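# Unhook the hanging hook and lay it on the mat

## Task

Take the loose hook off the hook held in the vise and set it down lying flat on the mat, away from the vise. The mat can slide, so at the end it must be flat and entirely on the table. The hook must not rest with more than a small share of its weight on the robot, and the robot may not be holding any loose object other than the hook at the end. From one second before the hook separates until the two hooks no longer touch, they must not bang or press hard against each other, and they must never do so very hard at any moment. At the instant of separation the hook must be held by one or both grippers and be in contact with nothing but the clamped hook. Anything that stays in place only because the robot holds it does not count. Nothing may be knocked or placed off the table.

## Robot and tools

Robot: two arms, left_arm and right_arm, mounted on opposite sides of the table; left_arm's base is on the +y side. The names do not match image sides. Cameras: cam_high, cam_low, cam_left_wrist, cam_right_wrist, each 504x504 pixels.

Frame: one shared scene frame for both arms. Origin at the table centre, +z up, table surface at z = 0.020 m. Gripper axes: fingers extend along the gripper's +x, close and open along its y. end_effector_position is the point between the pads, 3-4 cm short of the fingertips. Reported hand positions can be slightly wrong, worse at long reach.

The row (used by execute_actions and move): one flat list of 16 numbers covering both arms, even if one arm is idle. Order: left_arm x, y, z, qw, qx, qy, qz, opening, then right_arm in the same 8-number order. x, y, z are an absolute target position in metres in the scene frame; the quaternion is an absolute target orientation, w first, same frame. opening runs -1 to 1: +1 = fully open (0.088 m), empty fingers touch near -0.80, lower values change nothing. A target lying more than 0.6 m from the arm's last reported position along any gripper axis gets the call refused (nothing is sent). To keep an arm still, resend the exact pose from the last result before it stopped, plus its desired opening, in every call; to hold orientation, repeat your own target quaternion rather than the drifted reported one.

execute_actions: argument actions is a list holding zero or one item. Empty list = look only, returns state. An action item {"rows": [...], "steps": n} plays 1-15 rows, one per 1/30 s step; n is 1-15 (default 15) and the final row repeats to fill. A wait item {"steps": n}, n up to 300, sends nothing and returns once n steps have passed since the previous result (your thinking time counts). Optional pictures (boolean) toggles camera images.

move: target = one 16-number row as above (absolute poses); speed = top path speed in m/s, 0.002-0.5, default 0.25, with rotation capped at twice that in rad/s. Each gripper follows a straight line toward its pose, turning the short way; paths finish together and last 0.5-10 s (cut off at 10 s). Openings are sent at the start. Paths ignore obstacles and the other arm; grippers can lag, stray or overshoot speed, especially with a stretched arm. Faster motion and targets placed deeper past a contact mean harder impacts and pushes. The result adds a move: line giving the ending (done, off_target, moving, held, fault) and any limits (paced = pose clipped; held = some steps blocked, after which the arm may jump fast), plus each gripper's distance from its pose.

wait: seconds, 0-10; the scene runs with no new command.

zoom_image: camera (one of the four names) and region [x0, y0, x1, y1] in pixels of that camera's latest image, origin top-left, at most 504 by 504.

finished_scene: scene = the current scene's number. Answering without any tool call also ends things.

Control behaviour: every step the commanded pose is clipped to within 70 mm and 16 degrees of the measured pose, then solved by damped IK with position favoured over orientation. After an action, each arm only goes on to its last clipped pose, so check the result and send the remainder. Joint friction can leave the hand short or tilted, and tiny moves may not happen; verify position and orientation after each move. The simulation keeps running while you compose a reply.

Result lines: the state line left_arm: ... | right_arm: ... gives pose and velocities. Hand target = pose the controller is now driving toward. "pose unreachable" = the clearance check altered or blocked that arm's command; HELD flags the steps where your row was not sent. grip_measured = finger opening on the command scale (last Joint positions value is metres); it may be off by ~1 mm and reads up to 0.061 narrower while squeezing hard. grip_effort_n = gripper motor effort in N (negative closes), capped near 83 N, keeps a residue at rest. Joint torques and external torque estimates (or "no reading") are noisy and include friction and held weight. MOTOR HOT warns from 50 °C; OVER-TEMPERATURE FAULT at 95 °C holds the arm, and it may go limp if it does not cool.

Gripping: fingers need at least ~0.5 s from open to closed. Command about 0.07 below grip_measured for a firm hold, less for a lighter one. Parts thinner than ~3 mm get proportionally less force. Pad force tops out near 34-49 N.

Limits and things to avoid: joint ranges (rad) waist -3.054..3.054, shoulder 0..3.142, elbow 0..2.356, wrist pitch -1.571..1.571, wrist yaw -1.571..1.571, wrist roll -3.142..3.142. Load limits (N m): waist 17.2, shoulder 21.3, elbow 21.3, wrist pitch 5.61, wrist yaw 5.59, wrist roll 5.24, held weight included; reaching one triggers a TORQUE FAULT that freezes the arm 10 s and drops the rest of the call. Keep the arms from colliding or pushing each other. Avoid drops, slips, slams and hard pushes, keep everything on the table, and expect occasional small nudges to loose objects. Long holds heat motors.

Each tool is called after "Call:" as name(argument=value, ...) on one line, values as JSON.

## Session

Call:
execute_actions(actions=[])

Scene clock: 0.00 s of 4400.00 s.
left_arm: end_effector_position=(+0.0172, +0.1761, +0.1736) grip_measured=+0.330 grip_effort_n=n/a end_effector_quat_wxyz=(+0.586, +0.068, +0.231, -0.774) end_effector_velocity=(+0.002, +0.002, -0.006) end_effector_angular_velocity=(+0.023, -0.011, +0.007) | right_arm: end_effector_position=(+0.1888, -0.3964, +0.2931) grip_measured=+0.983 grip_effort_n=n/a end_effector_quat_wxyz=(+0.688, -0.620, +0.346, -0.147) end_effector_velocity=(-0.001, -0.006, +0.002) end_effector_angular_velocity=(-0.022, +0.013, -0.008)
Joint positions: left_arm=[-0.7    1.565  0.251  0.916 -0.254 -0.411  0.055] | right_arm=[-0.73   1.853  1.366 -0.736  1.253 -0.373  0.087]
Joint velocities: left_arm=[-0.002  0.002 -0.002 -0.022 -0.007 -0.007 -0.   ] | right_arm=[-0.007 -0.007 -0.002 -0.022  0.007 -0.007  0.   ]
Joint torques (N m, as the arm reports them, + toward a larger angle): no reading
External joint torques (N m, as the arm's controller estimates them; a push from outside toward a larger angle lowers the number): no reading
Motor temperatures (°C, as the motors report them): left_arm=[29 31 31 30 28 28] | right_arm=[30 30 33 29 29 27]
Heat: left arm: hottest shoulder 31 °C (+0.0 °C/min); right arm: hottest elbow 33 °C (+0.0 °C/min).
Hand target (left_arm): +0.017, +0.176, +0.174; -0.586, -0.068, -0.231, +0.774
Hand target (right_arm): +0.189, -0.396, +0.293; +0.688, -0.620, +0.346, -0.147

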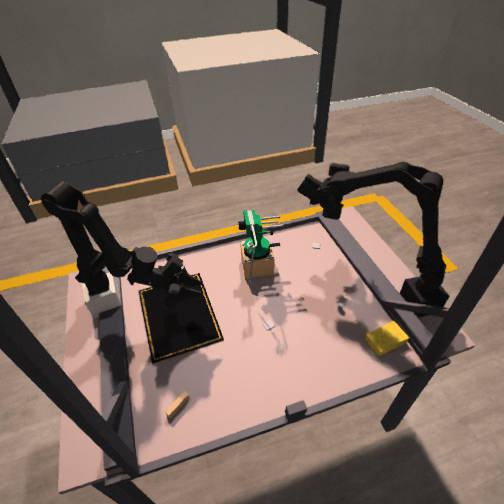

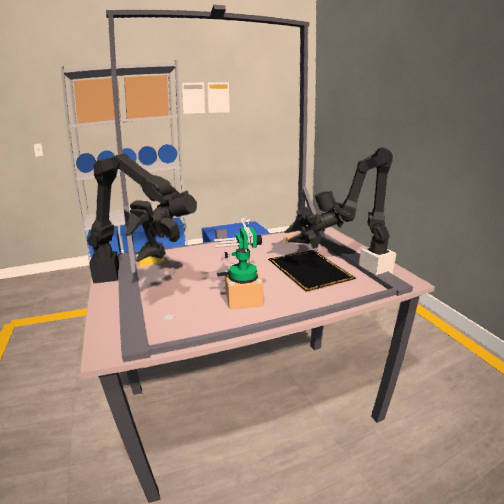

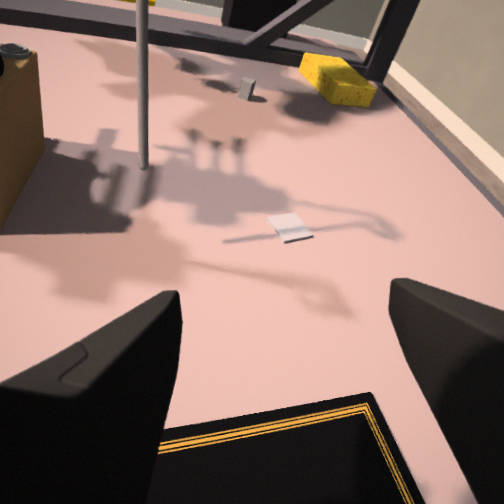

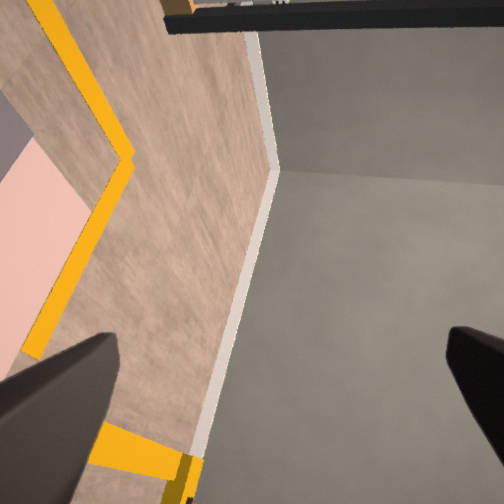

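Call:
move(target=[0.04, 0.10, 0.19, 0.707, 0, 0, -0.707, 0.0, 0.0002, -0.1231, 0.4018, 0.653, -0.368, 0.312, 0.584, 1], speed=0.2)

Call:
zoom_image(camera="cam_right_wrist", region=[230, 150, 410, 300])

Scene clock: 5.77 s of 4400.00 s.
left_arm: end_effector_position=(+0.0377, +0.1005, +0.1929) grip_measured=+0.003 grip_effort_n=-16.0 end_effector_quat_wxyz=(+0.706, +0.011, +0.014, -0.708) end_effector_velocity=(+0.002, -0.001, +0.000) end_effector_angular_velocity=(+0.002, +0.006, +0.010) | right_arm: end_effector_position=(+0.0025, -0.1254, +0.4025) grip_measured=+0.983 grip_effort_n=3.5 end_effector_quat_wxyz=(+0.657, -0.366, +0.313, +0.580) end_effector_velocity=(-0.002, +0.000, +0.001) end_effector_angular_velocity=(-0.001, +0.008, +0.028)
Joint positions: left_arm=[-0.653  2.055  0.45   1.564 -0.557 -0.027  0.039] | right_arm=[-0.361  1.998  2.325 -1.329 -0.123 -0.403  0.087]
Joint velocities: left_arm=[ 0.002 -0.002  0.002 -0.007 -0.007 -0.007 -0.   ] | right_arm=[-0.002  0.012  0.027 -0.022 -0.022 -0.022 -0.   ]
Joint torques (N m, as the arm reports them, + toward a larger angle): left_arm=[ 0.28 -5.32  3.86  2.07 -0.22  0.14] | right_arm=[ 0.16 -7.07  8.93  1.46 -0.14 -0.13]
External joint torques (N m, as the arm's controller estimates them; a push from outside toward a larger angle lowers the number): left_arm=[ 0.25  1.28  0.92  0.36 -0.2   0.13] | right_arm=[ 0.16  1.98  3.07  0.22 -0.04 -0.14]
Motor temperatures (°C, as the motors report them): left_arm=[29 32 31 31 28 28] | right_arm=[30 31 34 30 29 27]
Heat: left arm: hottest shoulder 32 °C (+10.4 °C/min); right arm: hottest elbow 34 °C (+10.4 °C/min).
Hand target (left_arm): +0.039, +0.099, +0.190; +0.709, +0.015, +0.013, -0.705
Hand target (right_arm): +0.002, -0.122, +0.401; +0.654, -0.367, +0.313, +0.583
Off the commanded pose (left_arm): 0.004 m, 2 deg.
Off the commanded pose (right_arm): 0.003 m, 1 deg.
joint sent to its limit (left arm) — the command would take joint 4 (wrist pitch) past its upper limit, so that joint was sent only as far as its limit.
move: done

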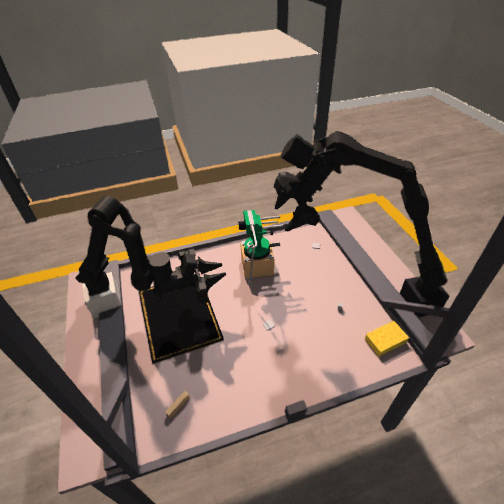

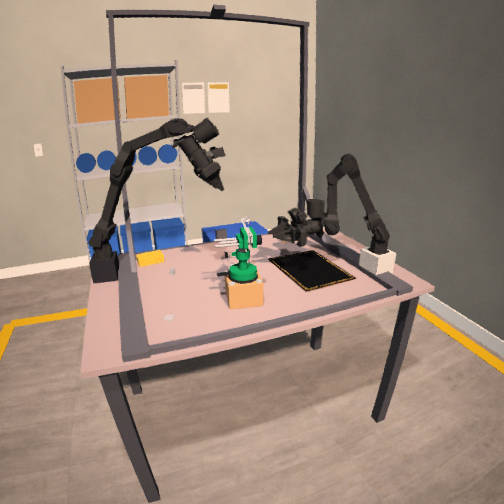

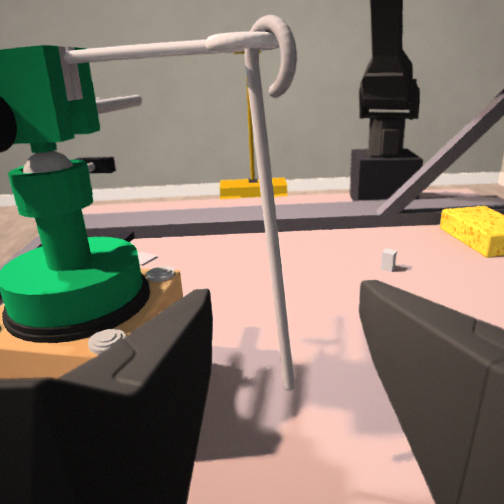

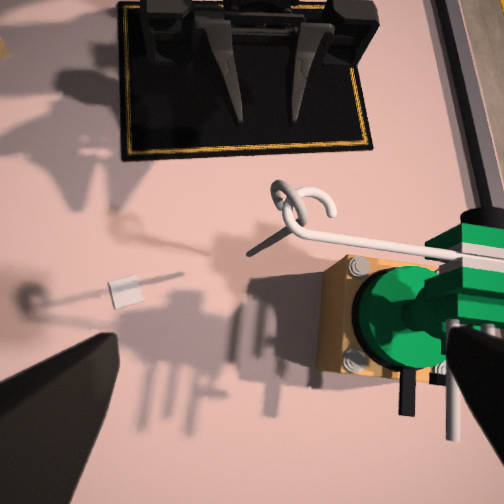

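Region (230, 150, 410, 300) of cam_right_wrist's 504x504 image, scaled by 2.800, with more detail than that image has.

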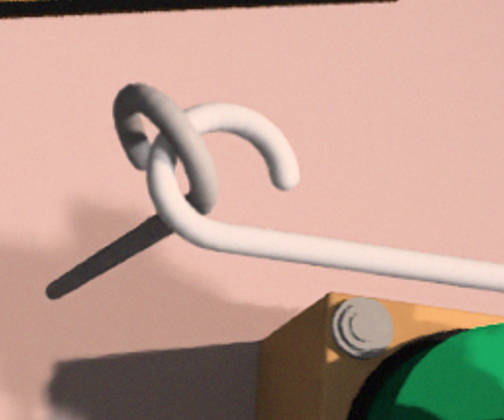

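Call:
move(target=[0.054, 0.035, 0.182, 0.606, -0.009, 0.091, -0.790, 0.0, 0.0025, -0.1254, 0.4025, 0.657, -0.366, 0.313, 0.580, 1], speed=0.08)

Scene clock: 11.17 s of 4400.00 s.
left_arm: end_effector_position=(+0.0534, +0.0368, +0.1863) grip_measured=+0.003 grip_effort_n=-15.6 end_effector_quat_wxyz=(+0.607, -0.013, +0.087, -0.790) end_effector_velocity=(-0.000, -0.000, -0.005) end_effector_angular_velocity=(+0.027, +0.016, -0.003) | right_arm: end_effector_position=(+0.0025, -0.1253, +0.4028) grip_measured=+0.983 grip_effort_n=3.5 end_effector_quat_wxyz=(+0.657, -0.365, +0.313, +0.581) end_effector_velocity=(+0.000, +0.001, +0.001) end_effector_angular_velocity=(+0.008, -0.002, +0.008)
Joint positions: left_arm=[-0.375  2.096  0.623  1.388 -0.016 -0.156  0.039] | right_arm=[-0.361  1.999  2.329 -1.33  -0.124 -0.404  0.087]
Joint velocities: left_arm=[ 0.002  0.002  0.002 -0.022  0.007 -0.022 -0.   ] | right_arm=[-0.002 -0.002 -0.002  0.007 -0.007 -0.007 -0.   ]
Joint torques (N m, as the arm reports them, + toward a larger angle): left_arm=[ 0.23 -6.35  4.87  1.93  0.16 -0.07] | right_arm=[ 0.11 -8.86  7.03  1.68  0.02  0.07]
External joint torques (N m, as the arm's controller estimates them; a push from outside toward a larger angle lowers the number): left_arm=[ 0.2   1.33  1.15  0.1   0.17 -0.09] | right_arm=[0.16 0.25 1.14 0.42 0.12 0.06]
Motor temperatures (°C, as the motors report them): left_arm=[29 32 32 32 28 28] | right_arm=[30 31 34 30 29 27]
Heat: left arm: hottest shoulder 32 °C (+5.4 °C/min); right arm: hottest elbow 34 °C (+5.4 °C/min).
Hand target (left_arm): +0.054, +0.035, +0.182; -0.606, +0.010, -0.092, +0.790
Hand target (right_arm): +0.002, -0.125, +0.403; +0.657, -0.366, +0.313, +0.580
Off the commanded pose (left_arm): 0.005 m, 1 deg.
Off the commanded pose (right_arm): 0.000 m, 0 deg.
After step 90, 0.20 s passed at rest.
move: done

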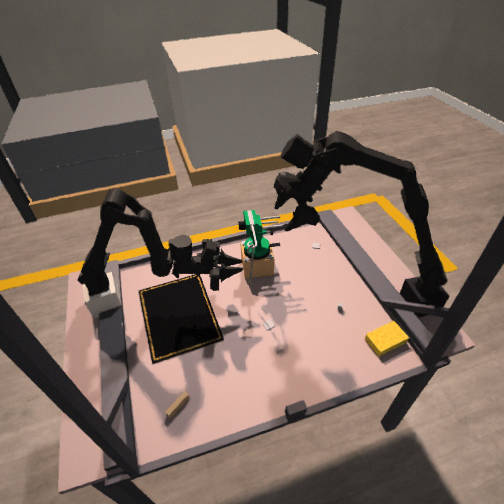

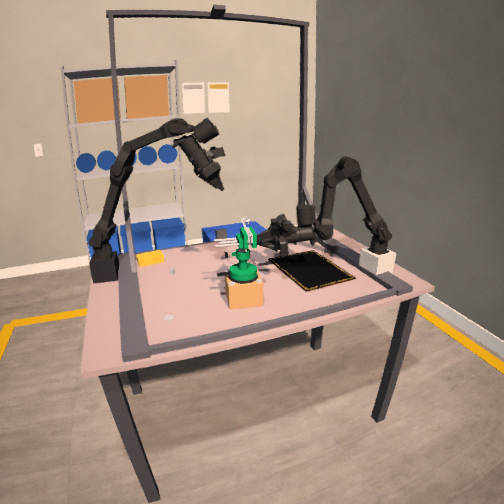

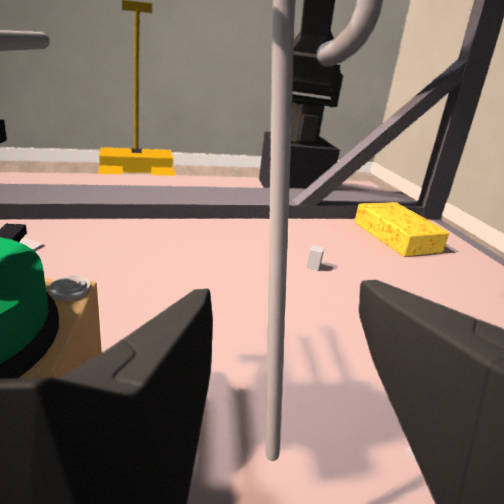

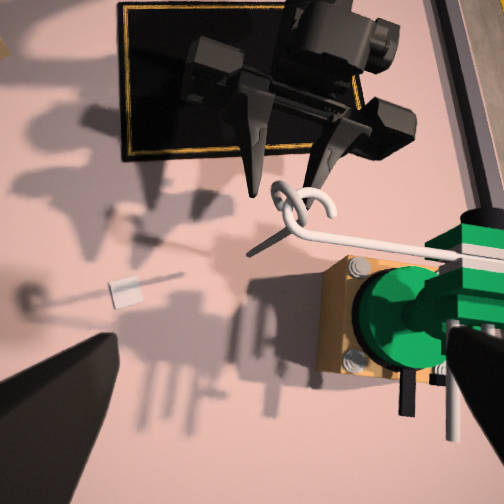

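Call:
move(target=[0.0435, -0.0015, 0.182, 0.606, 0.002, 0.077, -0.792, -0.3, 0.0025, -0.1254, 0.4025, 0.657, -0.366, 0.313, 0.580, 1], speed=0.04)

Call:
zoom_image(camera="cam_right_wrist", region=[220, 150, 400, 300])

Scene clock: 13.67 s of 4400.00 s.
left_arm: end_effector_position=(+0.0427, +0.0001, +0.1873) grip_measured=-0.297 grip_effort_n=-16.0 end_effector_quat_wxyz=(+0.606, -0.004, +0.075, -0.792) end_effector_velocity=(-0.000, -0.001, +0.001) end_effector_angular_velocity=(-0.005, +0.008, +0.005) | right_arm: end_effector_position=(+0.0025, -0.1252, +0.4028) grip_measured=+0.983 grip_effort_n=3.5 end_effector_quat_wxyz=(+0.657, -0.365, +0.313, +0.581) end_effector_velocity=(-0.004, -0.003, -0.002) end_effector_angular_velocity=(-0.014, +0.015, +0.028)
Joint positions: left_arm=[-0.374  2.159  0.789  1.284 -0.013 -0.125  0.024] | right_arm=[-0.361  1.999  2.329 -1.33  -0.124 -0.404  0.087]
Joint velocities: left_arm=[-0.002  0.002  0.002  0.007 -0.007 -0.007 -0.   ] | right_arm=[-0.002 -0.002 -0.002 -0.022 -0.022 -0.022  0.   ]
Joint torques (N m, as the arm reports them, + toward a larger angle): left_arm=[ 0.28 -7.22  5.41  1.97  0.13  0.14] | right_arm=[ 0.03 -8.79  7.16  1.64  0.01  0.03]
External joint torques (N m, as the arm's controller estimates them; a push from outside toward a larger angle lowers the number): left_arm=[0.28 1.53 1.08 0.09 0.13 0.13] | right_arm=[-0.04  0.23  1.34  0.41  0.12  0.02]
Motor temperatures (°C, as the motors report them): left_arm=[29 33 32 32 28 28] | right_arm=[30 32 34 30 29 27]
Heat: left arm: hottest shoulder 33 °C (+8.8 °C/min); right arm: hottest elbow 34 °C (+4.4 °C/min).
Hand target (left_arm): +0.043, -0.001, +0.182; -0.606, -0.002, -0.077, +0.792
Hand target (right_arm): +0.002, -0.125, +0.403; +0.657, -0.366, +0.313, +0.580
Off the commanded pose (left_arm): 0.006 m, 1 deg.
Off the commanded pose (right_arm): 0.000 m, 0 deg.
move: done

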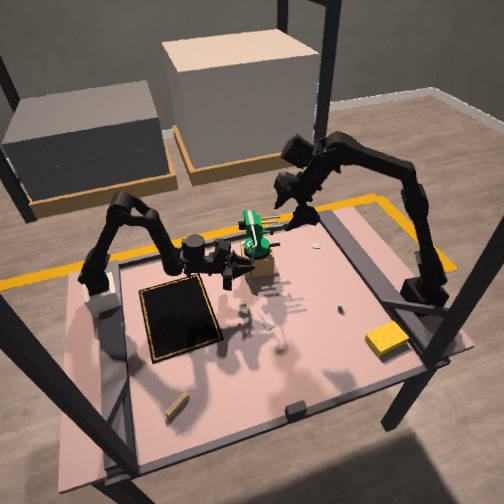

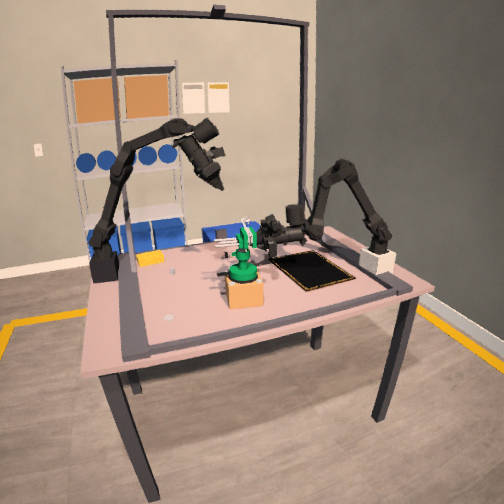

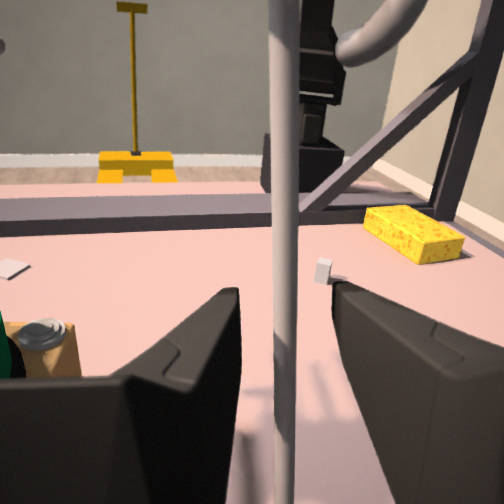

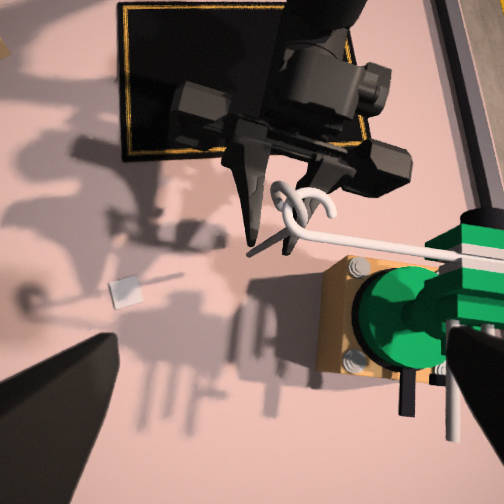

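Region (220, 150, 400, 300) of cam_right_wrist's 504x504 image, scaled by 2.800, with more detail than that image has.

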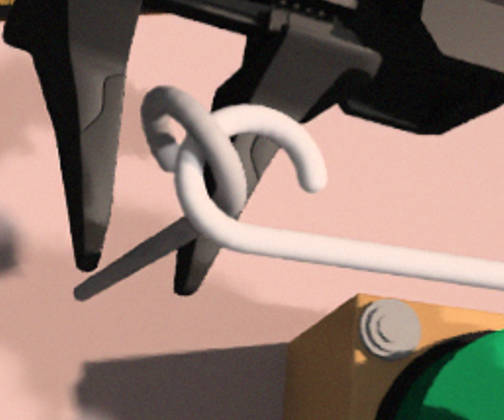

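Call:
move(target=[0.0427, 0.0001, 0.187, 0.606, -0.004, 0.075, -0.792, -0.78, -0.065, -0.12, 0.232, 0.906, 0, 0, 0.423, 1], speed=0.2)

Scene clock: 17.93 s of 4400.00 s.
left_arm: end_effector_position=(+0.0426, -0.0001, +0.1875) grip_measured=-0.714 grip_effort_n=-83.5 end_effector_quat_wxyz=(+0.606, -0.004, +0.075, -0.792) end_effector_velocity=(-0.002, +0.001, +0.001) end_effector_angular_velocity=(+0.004, +0.007, -0.009) | right_arm: end_effector_position=(-0.0638, -0.1207, +0.2399) grip_measured=+0.983 grip_effort_n=3.5 end_effector_quat_wxyz=(+0.907, +0.013, -0.002, +0.422) end_effector_velocity=(+0.001, -0.002, -0.002) end_effector_angular_velocity=(+0.003, -0.006, -0.020)
Joint positions: left_arm=[-0.374  2.159  0.79   1.285 -0.013 -0.125  0.004] | right_arm=[0.02  1.943 0.654 1.306 0.616 0.012 0.087]
Joint velocities: left_arm=[-0.002 -0.007 -0.002 -0.007  0.007 -0.007 -0.   ] | right_arm=[ 0.002  0.012 -0.002  0.022  0.022 -0.007 -0.   ]
Joint torques (N m, as the arm reports them, + toward a larger angle): left_arm=[-0.08 -8.64  4.59  2.32 -0.03 -0.01] | right_arm=[ 0.15 -5.67  4.71  2.25  0.15 -0.14]
External joint torques (N m, as the arm's controller estimates them; a push from outside toward a larger angle lowers the number): left_arm=[-0.06  0.13  0.21  0.45 -0.03 -0.02] | right_arm=[ 0.17  1.63  0.23  0.56  0.15 -0.15]
Motor temperatures (°C, as the motors report them): left_arm=[29 34 32 33 28 28] | right_arm=[30 33 34 30 29 27]
Heat: left arm: hottest shoulder 34 °C (+10.0 °C/min); right arm: hottest elbow 34 °C (+3.3 °C/min).
Hand target (left_arm): +0.043, +0.000, +0.187; -0.606, +0.004, -0.075, +0.792
Hand target (right_arm): -0.065, -0.122, +0.232; +0.906, +0.003, +0.002, +0.422
Off the commanded pose (left_arm): 0.001 m, 0 deg.
Off the commanded pose (right_arm): 0.008 m, 1 deg.
move: done

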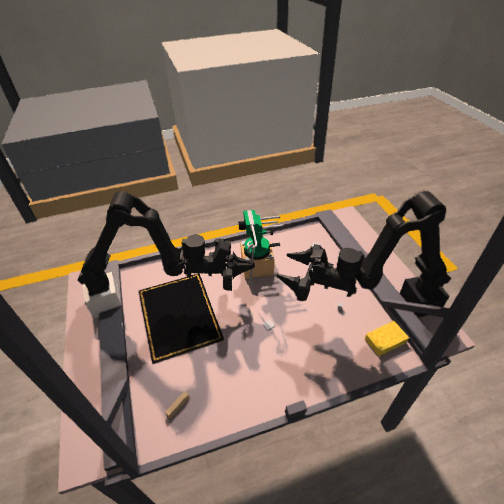

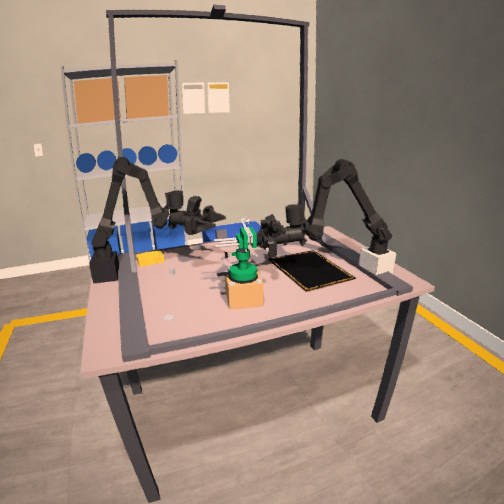

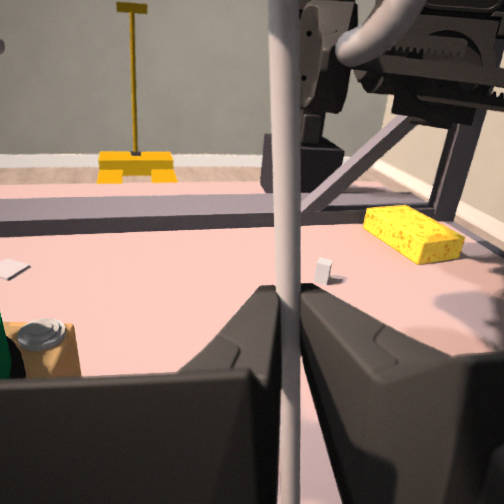

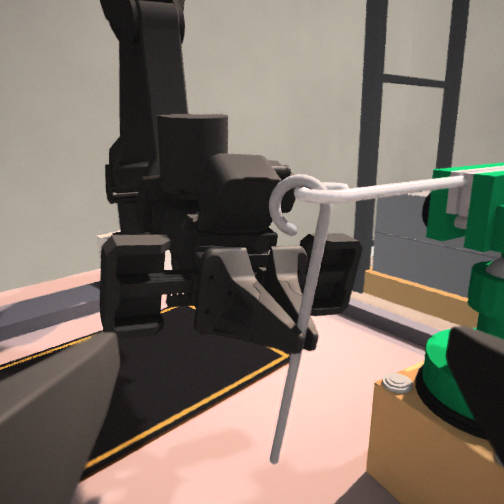

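Call:
zoom_image(camera="cam_right_wrist", region=[250, 130, 370, 250])

Region (250, 130, 370, 250) of cam_right_wrist's 504x504 image, scaled by 4.200, with more detail than that image has.

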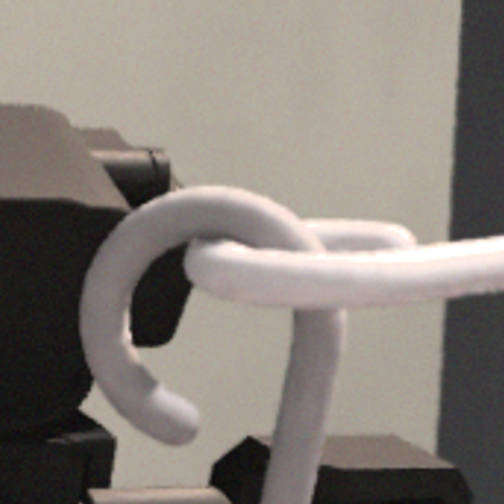

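Call:
move(target=[0.043, 0.0085, 0.199, 0.606, -0.004, 0.075, -0.792, -0.78, -0.0638, -0.1207, 0.2399, 0.907, 0.013, -0.002, 0.422, 1], speed=0.01)

Call:
zoom_image(camera="cam_right_wrist", region=[250, 130, 370, 250])

Scene clock: 21.70 s of 4400.00 s.
left_arm: end_effector_position=(+0.0436, +0.0063, +0.1971) grip_measured=-0.714 grip_effort_n=-83.5 end_effector_quat_wxyz=(+0.606, -0.003, +0.075, -0.792) end_effector_velocity=(+0.000, +0.001, +0.003) end_effector_angular_velocity=(-0.001, +0.007, +0.005) | right_arm: end_effector_position=(-0.0639, -0.1207, +0.2400) grip_measured=+0.983 grip_effort_n=3.5 end_effector_quat_wxyz=(+0.907, +0.013, -0.002, +0.422) end_effector_velocity=(+0.000, -0.000, -0.004) end_effector_angular_velocity=(-0.027, -0.004, +0.005)
Joint positions: left_arm=[-0.376  2.107  0.761  1.26  -0.014 -0.125  0.004] | right_arm=[0.02  1.944 0.654 1.309 0.617 0.011 0.087]
Joint velocities: left_arm=[-0.002 -0.012 -0.002 -0.007 -0.007 -0.007  0.   ] | right_arm=[-0.002 -0.002 -0.002 -0.022 -0.007 -0.007  0.   ]
Joint torques (N m, as the arm reports them, + toward a larger angle): left_arm=[-0.46 -9.79  4.01  2.1  -0.21  0.01] | right_arm=[-0.02 -7.13  5.8   2.01  0.01  0.07]
External joint torques (N m, as the arm's controller estimates them; a push from outside toward a larger angle lowers the number): left_arm=[-0.52 -1.28 -0.49  0.24 -0.2  -0.01] | right_arm=[-0.01  0.14  1.33  0.34  0.01  0.06]
Motor temperatures (°C, as the motors report them): left_arm=[29 35 32 33 28 28] | right_arm=[30 33 34 31 29 27]
Heat: left arm: hottest shoulder 35 °C (+11.1 °C/min); right arm: hottest elbow 34 °C (+2.8 °C/min).
Hand target (left_arm): +0.043, +0.008, +0.199; -0.606, +0.004, -0.075, +0.792
Hand target (right_arm): -0.064, -0.121, +0.240; +0.907, +0.013, -0.002, +0.422
Off the commanded pose (left_arm): 0.003 m, 0 deg.
Off the commanded pose (right_arm): 0.000 m, 0 deg.
move: done

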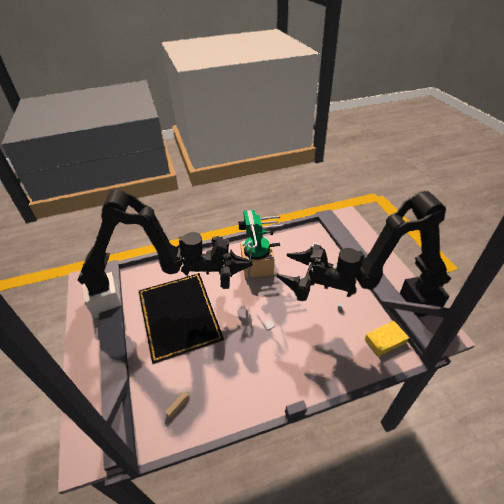

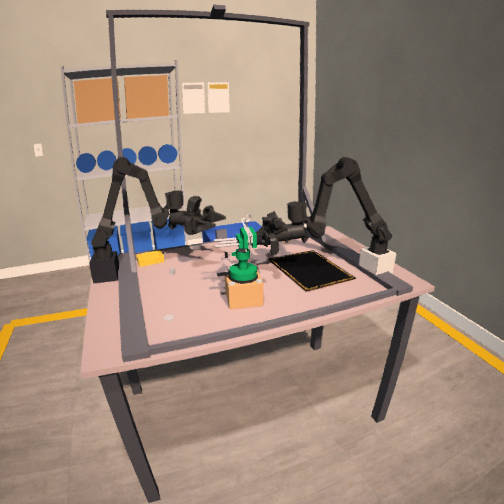

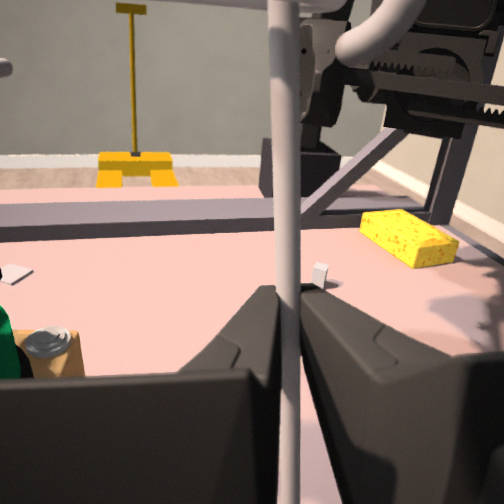

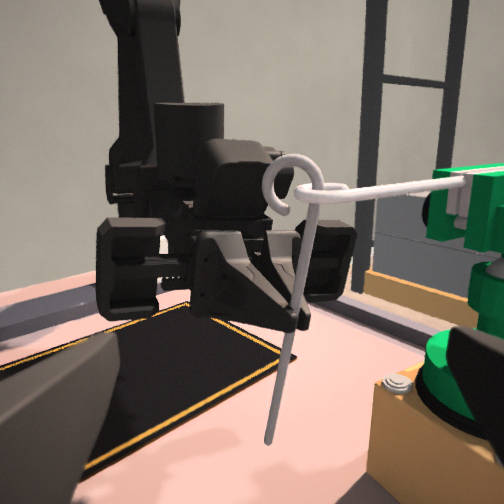

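Region (250, 130, 370, 250) of cam_right_wrist's 504x504 image, scaled by 4.200, with more detail than that image has.

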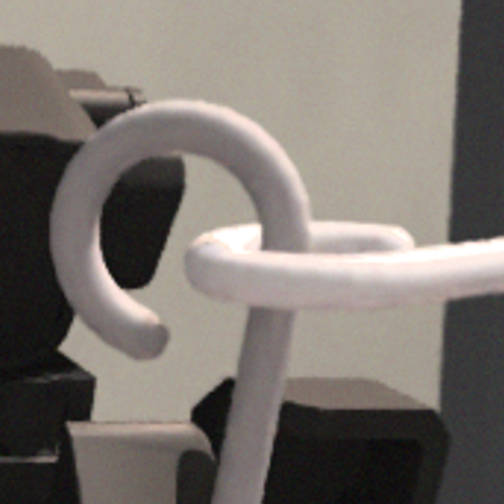

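Call:
move(target=[0.043, 0.0085, 0.208, 0.606, -0.004, 0.075, -0.792, -0.78, -0.0638, -0.1207, 0.2399, 0.907, 0.013, -0.002, 0.422, 1], speed=0.008)

Call:
zoom_image(camera="cam_right_wrist", region=[250, 130, 370, 250])

Scene clock: 24.13 s of 4400.00 s.
left_arm: end_effector_position=(+0.0437, +0.0067, +0.2057) grip_measured=-0.714 grip_effort_n=-83.5 end_effector_quat_wxyz=(+0.606, -0.003, +0.076, -0.792) end_effector_velocity=(+0.000, +0.001, -0.002) end_effector_angular_velocity=(+0.018, +0.002, +0.005) | right_arm: end_effector_position=(-0.0639, -0.1207, +0.2400) grip_measured=+0.983 grip_effort_n=3.5 end_effector_quat_wxyz=(+0.907, +0.013, -0.002, +0.422) end_effector_velocity=(+0.000, -0.000, -0.001) end_effector_angular_velocity=(-0.012, -0.005, +0.005)
Joint positions: left_arm=[-0.376  2.071  0.76   1.223 -0.014 -0.125  0.004] | right_arm=[0.02  1.944 0.654 1.309 0.617 0.011 0.087]
Joint velocities: left_arm=[-0.002 -0.007 -0.002 -0.022 -0.007 -0.007 -0.   ] | right_arm=[-0.002 -0.002 -0.002 -0.007 -0.007 -0.007 -0.   ]
Joint torques (N m, as the arm reports them, + toward a larger angle): left_arm=[-0.46 -9.76  4.27  2.04 -0.21  0.02] | right_arm=[-0.03 -7.02  5.95  1.91  0.    0.02]
External joint torques (N m, as the arm's controller estimates them; a push from outside toward a larger angle lowers the number): left_arm=[-0.46 -1.43 -0.31  0.2  -0.21  0.  ] | right_arm=[-0.01  0.25  1.48  0.24  0.    0.01]
Motor temperatures (°C, as the motors report them): left_arm=[29 36 32 34 28 28] | right_arm=[30 33 34 31 29 27]
Heat: left arm: hottest shoulder 36 °C (+12.4 °C/min); right arm: hottest elbow 34 °C (+2.5 °C/min).
Hand target (left_arm): +0.043, +0.008, +0.208; -0.606, +0.004, -0.075, +0.792
Hand target (right_arm): -0.064, -0.121, +0.240; +0.907, +0.013, -0.002, +0.422
Off the commanded pose (left_arm): 0.003 m, 0 deg.
Off the commanded pose (right_arm): 0.000 m, 0 deg.
move: done

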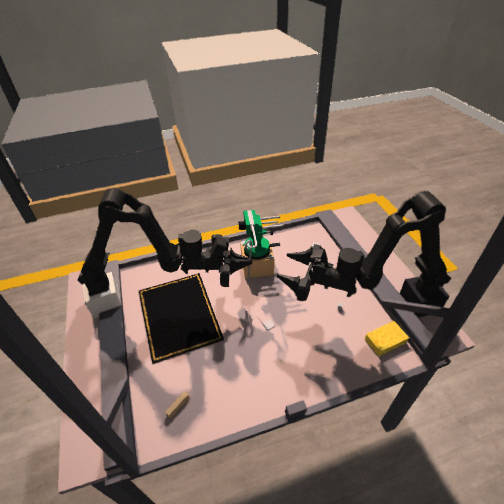

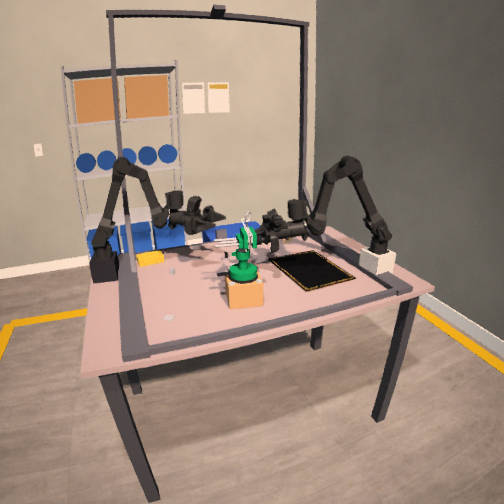

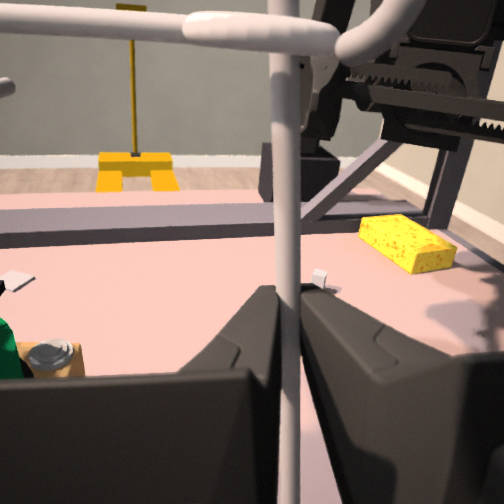

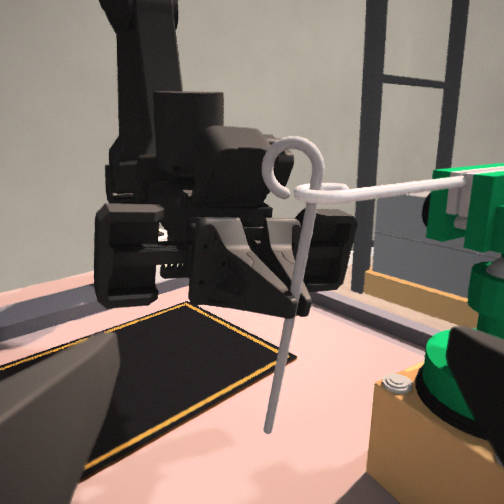

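Region (250, 130, 370, 250) of cam_right_wrist's 504x504 image, scaled by 4.200, with more detail than that image has.

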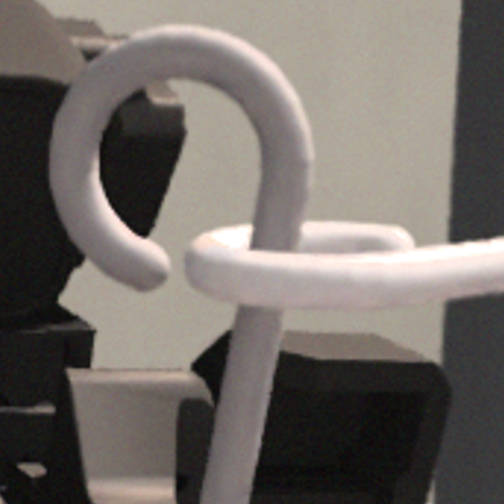

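Call:
move(target=[0.0475, 0.003, 0.221, 0.606, -0.004, 0.075, -0.792, -0.78, -0.0638, -0.1207, 0.2399, 0.907, 0.013, -0.002, 0.422, 1], speed=0.009)

Scene clock: 26.70 s of 4400.00 s.
left_arm: end_effector_position=(+0.0468, +0.0049, +0.2142) grip_measured=-0.714 grip_effort_n=-83.5 end_effector_quat_wxyz=(+0.607, +0.002, +0.080, -0.791) end_effector_velocity=(-0.002, +0.001, -0.003) end_effector_angular_velocity=(+0.019, +0.003, -0.009) | right_arm: end_effector_position=(-0.0639, -0.1207, +0.2400) grip_measured=+0.983 grip_effort_n=3.5 end_effector_quat_wxyz=(+0.907, +0.013, -0.002, +0.422) end_effector_velocity=(+0.002, -0.002, +0.001) end_effector_angular_velocity=(-0.007, -0.005, -0.010)
Joint positions: left_arm=[-0.367  2.029  0.769  1.161 -0.007 -0.125  0.004] | right_arm=[0.02  1.944 0.654 1.309 0.617 0.011 0.087]
Joint velocities: left_arm=[-0.002 -0.002  0.002 -0.022  0.007 -0.007 -0.   ] | right_arm=[-0.002 -0.007 -0.002 -0.007  0.007 -0.007  0.   ]
Joint torques (N m, as the arm reports them, + toward a larger angle): left_arm=[ 0.28 -9.51  6.04  2.09  0.14  0.04] | right_arm=[ 0.07 -7.07  5.64  1.94 -0.04  0.05]
External joint torques (N m, as the arm's controller estimates them; a push from outside toward a larger angle lowers the number): left_arm=[ 0.28 -1.21  1.2   0.25  0.15  0.03] | right_arm=[ 0.08  0.25  1.14  0.26 -0.03  0.04]
Motor temperatures (°C, as the motors report them): left_arm=[29 36 32 34 28 28] | right_arm=[30 33 34 31 29 27]
Heat: left arm: hottest shoulder 36 °C (+11.2 °C/min); right arm: hottest elbow 34 °C (+2.2 °C/min).
Hand target (left_arm): +0.047, +0.003, +0.221; -0.606, +0.004, -0.075, +0.792
Hand target (right_arm): -0.064, -0.121, +0.240; +0.907, +0.013, -0.002, +0.422
Off the commanded pose (left_arm): 0.007 m, 1 deg.
Off the commanded pose (right_arm): 0.000 m, 0 deg.
move: done

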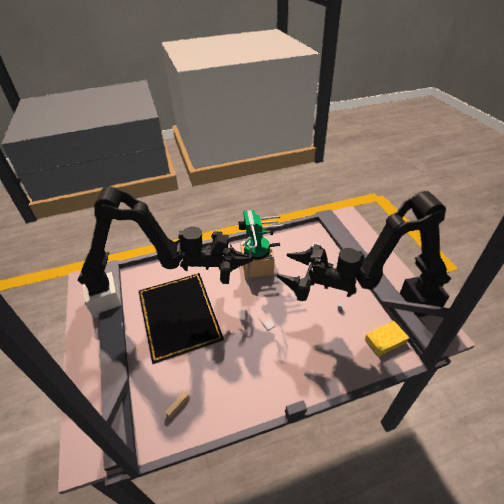

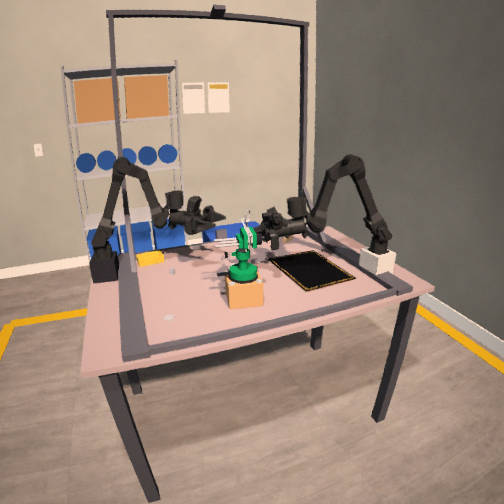

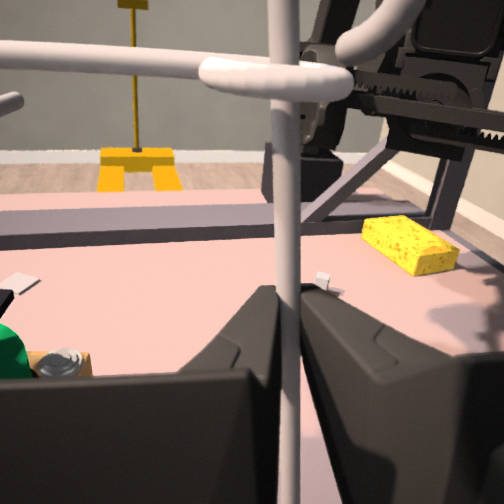

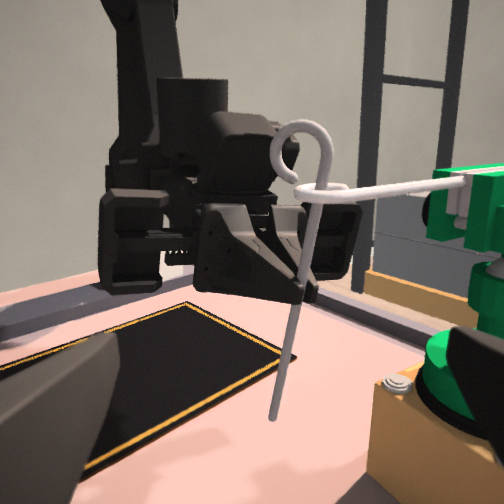

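Call:
move(target=[0.0475, 0.003, 0.231, 0.606, -0.004, 0.075, -0.792, -0.78, -0.10, -0.07, 0.30, 0.954, 0, 0, 0.301, 1], speed=0.08)

Call:
move(target=[0.043, -0.003, 0.226, 0.719, 0, 0, -0.695, -0.78, -0.13, -0.01, 0.31, 0.985, 0, 0, 0.174, 1], speed=0.05)

Scene clock: 30.97 s of 4400.00 s.
left_arm: end_effector_position=(+0.0468, +0.0048, +0.2238) grip_measured=-0.714 grip_effort_n=-83.5 end_effector_quat_wxyz=(+0.607, +0.003, +0.080, -0.791) end_effector_velocity=(+0.000, +0.001, -0.002) end_effector_angular_velocity=(+0.018, +0.000, +0.015) | right_arm: end_effector_position=(-0.0984, -0.0729, +0.3015) grip_measured=+0.983 grip_effort_n=3.5 end_effector_quat_wxyz=(+0.954, +0.003, -0.001, +0.301) end_effector_velocity=(+0.002, +0.001, -0.002) end_effector_angular_velocity=(-0.011, +0.003, -0.010)
Joint positions: left_arm=[-0.367  1.992  0.774  1.117 -0.007 -0.125  0.004] | right_arm=[ 0.194  1.954  1.059  0.902  1.05  -0.001  0.087]
Joint velocities: left_arm=[-0.007 -0.007 -0.002 -0.022 -0.022 -0.007 -0.   ] | right_arm=[-0.002  0.007  0.012 -0.022  0.007  0.007 -0.   ]
Joint torques (N m, as the arm reports them, + toward a larger angle): left_arm=[ 0.29 -9.54  6.4   2.09  0.15  0.04] | right_arm=[ 0.17 -6.87  9.22  1.7   0.12 -0.02]
External joint torques (N m, as the arm's controller estimates them; a push from outside toward a larger angle lowers the number): left_arm=[ 0.33 -1.25  1.35  0.23  0.14  0.02] | right_arm=[ 0.17  1.83  3.36  0.25  0.13 -0.03]
Motor temperatures (°C, as the motors report them): left_arm=[29 37 33 34 28 28] | right_arm=[30 33 35 31 29 27]
Heat: left arm: hottest shoulder 37 °C (+11.6 °C/min); right arm: hottest elbow 35 °C (+3.9 °C/min).
Hand target (left_arm): +0.048, +0.003, +0.231; -0.606, +0.004, -0.075, +0.792
Hand target (right_arm): -0.100, -0.070, +0.300; +0.954, -0.000, -0.001, +0.301
Off the commanded pose (left_arm): 0.007 m, 1 deg.
Off the commanded pose (right_arm): 0.004 m, 0 deg.
move: done

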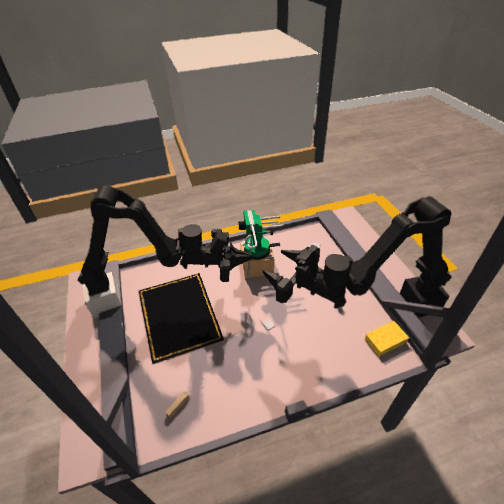

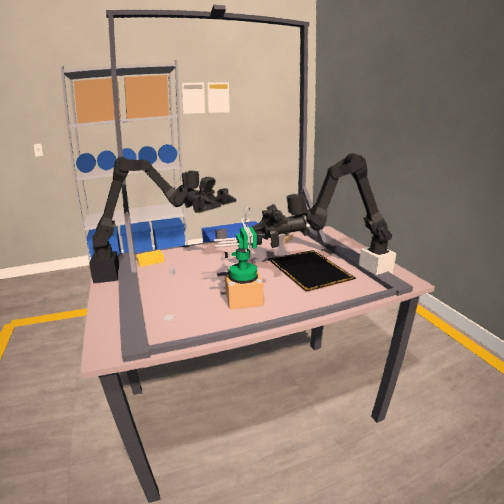

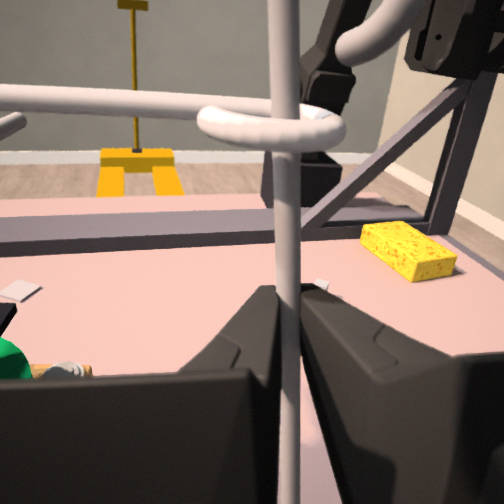

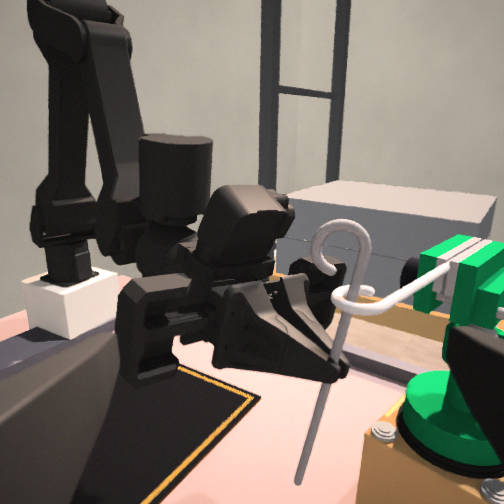

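Scene clock: 34.60 s of 4400.00 s.
left_arm: end_effector_position=(+0.0446, -0.0022, +0.2287) grip_measured=-0.714 grip_effort_n=-83.5 end_effector_quat_wxyz=(+0.718, -0.001, +0.001, -0.696) end_effector_velocity=(+0.002, -0.000, +0.003) end_effector_angular_velocity=(-0.011, -0.003, +0.020) | right_arm: end_effector_position=(-0.1282, -0.0126, +0.3136) grip_measured=+0.983 grip_effort_n=3.5 end_effector_quat_wxyz=(+0.985, +0.003, -0.001, +0.174) end_effector_velocity=(+0.001, +0.002, +0.004) end_effector_angular_velocity=(-0.033, -0.010, -0.010)
Joint positions: left_arm=[-0.494  2.095  0.839  1.257 -0.434 -0.002  0.004] | right_arm=[ 0.275  2.26   1.61   0.663  1.391 -0.006  0.087]
Joint velocities: left_arm=[-0.002 -0.002  0.002  0.007 -0.022  0.007 -0.   ] | right_arm=[-0.002  0.002  0.027 -0.037  0.007 -0.022 -0.   ]
Joint torques (N m, as the arm reports them, + toward a larger angle): left_arm=[-0.48 -7.45  6.06  2.22 -0.22  0.13] | right_arm=[ 0.13 -9.01  9.53  1.47  0.05 -0.07]
External joint torques (N m, as the arm's controller estimates them; a push from outside toward a larger angle lowers the number): left_arm=[-0.5   1.37  1.21  0.44 -0.22  0.12] | right_arm=[ 0.13  2.27  3.19  0.25  0.06 -0.08]
Motor temperatures (°C, as the motors report them): left_arm=[29 38 33 35 28 28] | right_arm=[30 34 35 31 29 27]
Heat: left arm: hottest shoulder 38 °C (+12.1 °C/min); right arm: hottest elbow 35 °C (+3.5 °C/min).
Hand target (left_arm): +0.043, -0.003, +0.226; +0.719, +0.001, -0.001, -0.695
Hand target (right_arm): -0.130, -0.010, +0.310; +0.985, -0.000, -0.001, +0.174
Off the commanded pose (left_arm): 0.003 m, 0 deg.
Off the commanded pose (right_arm): 0.005 m, 0 deg.
move: done

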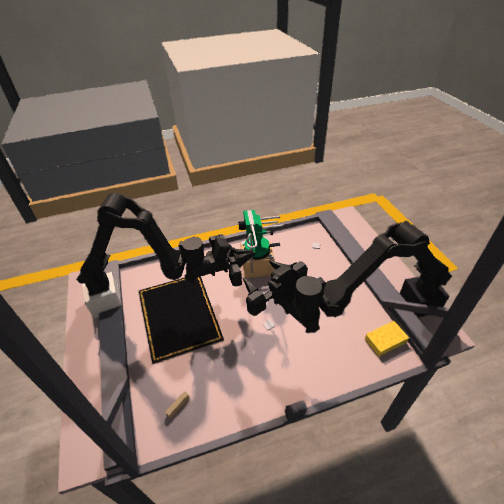

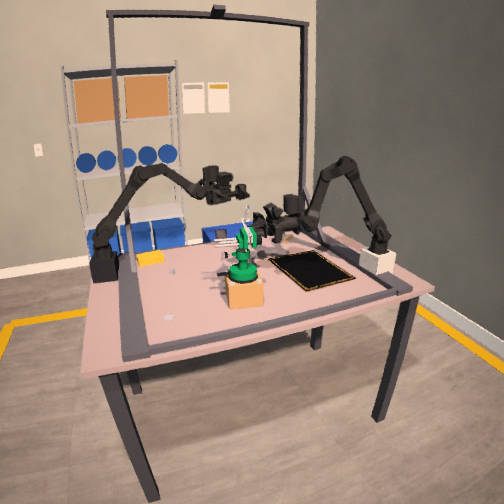

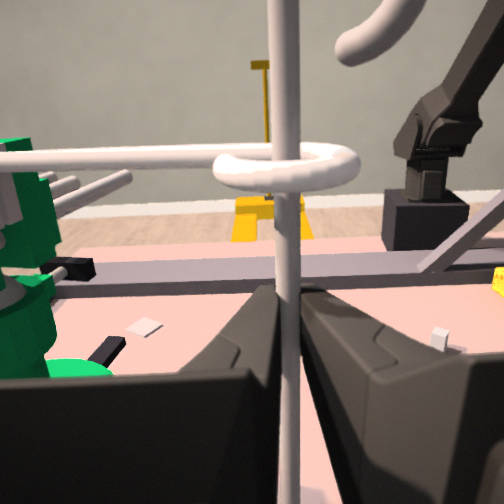

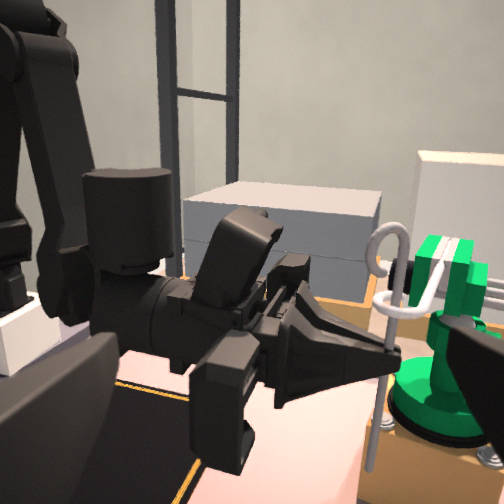

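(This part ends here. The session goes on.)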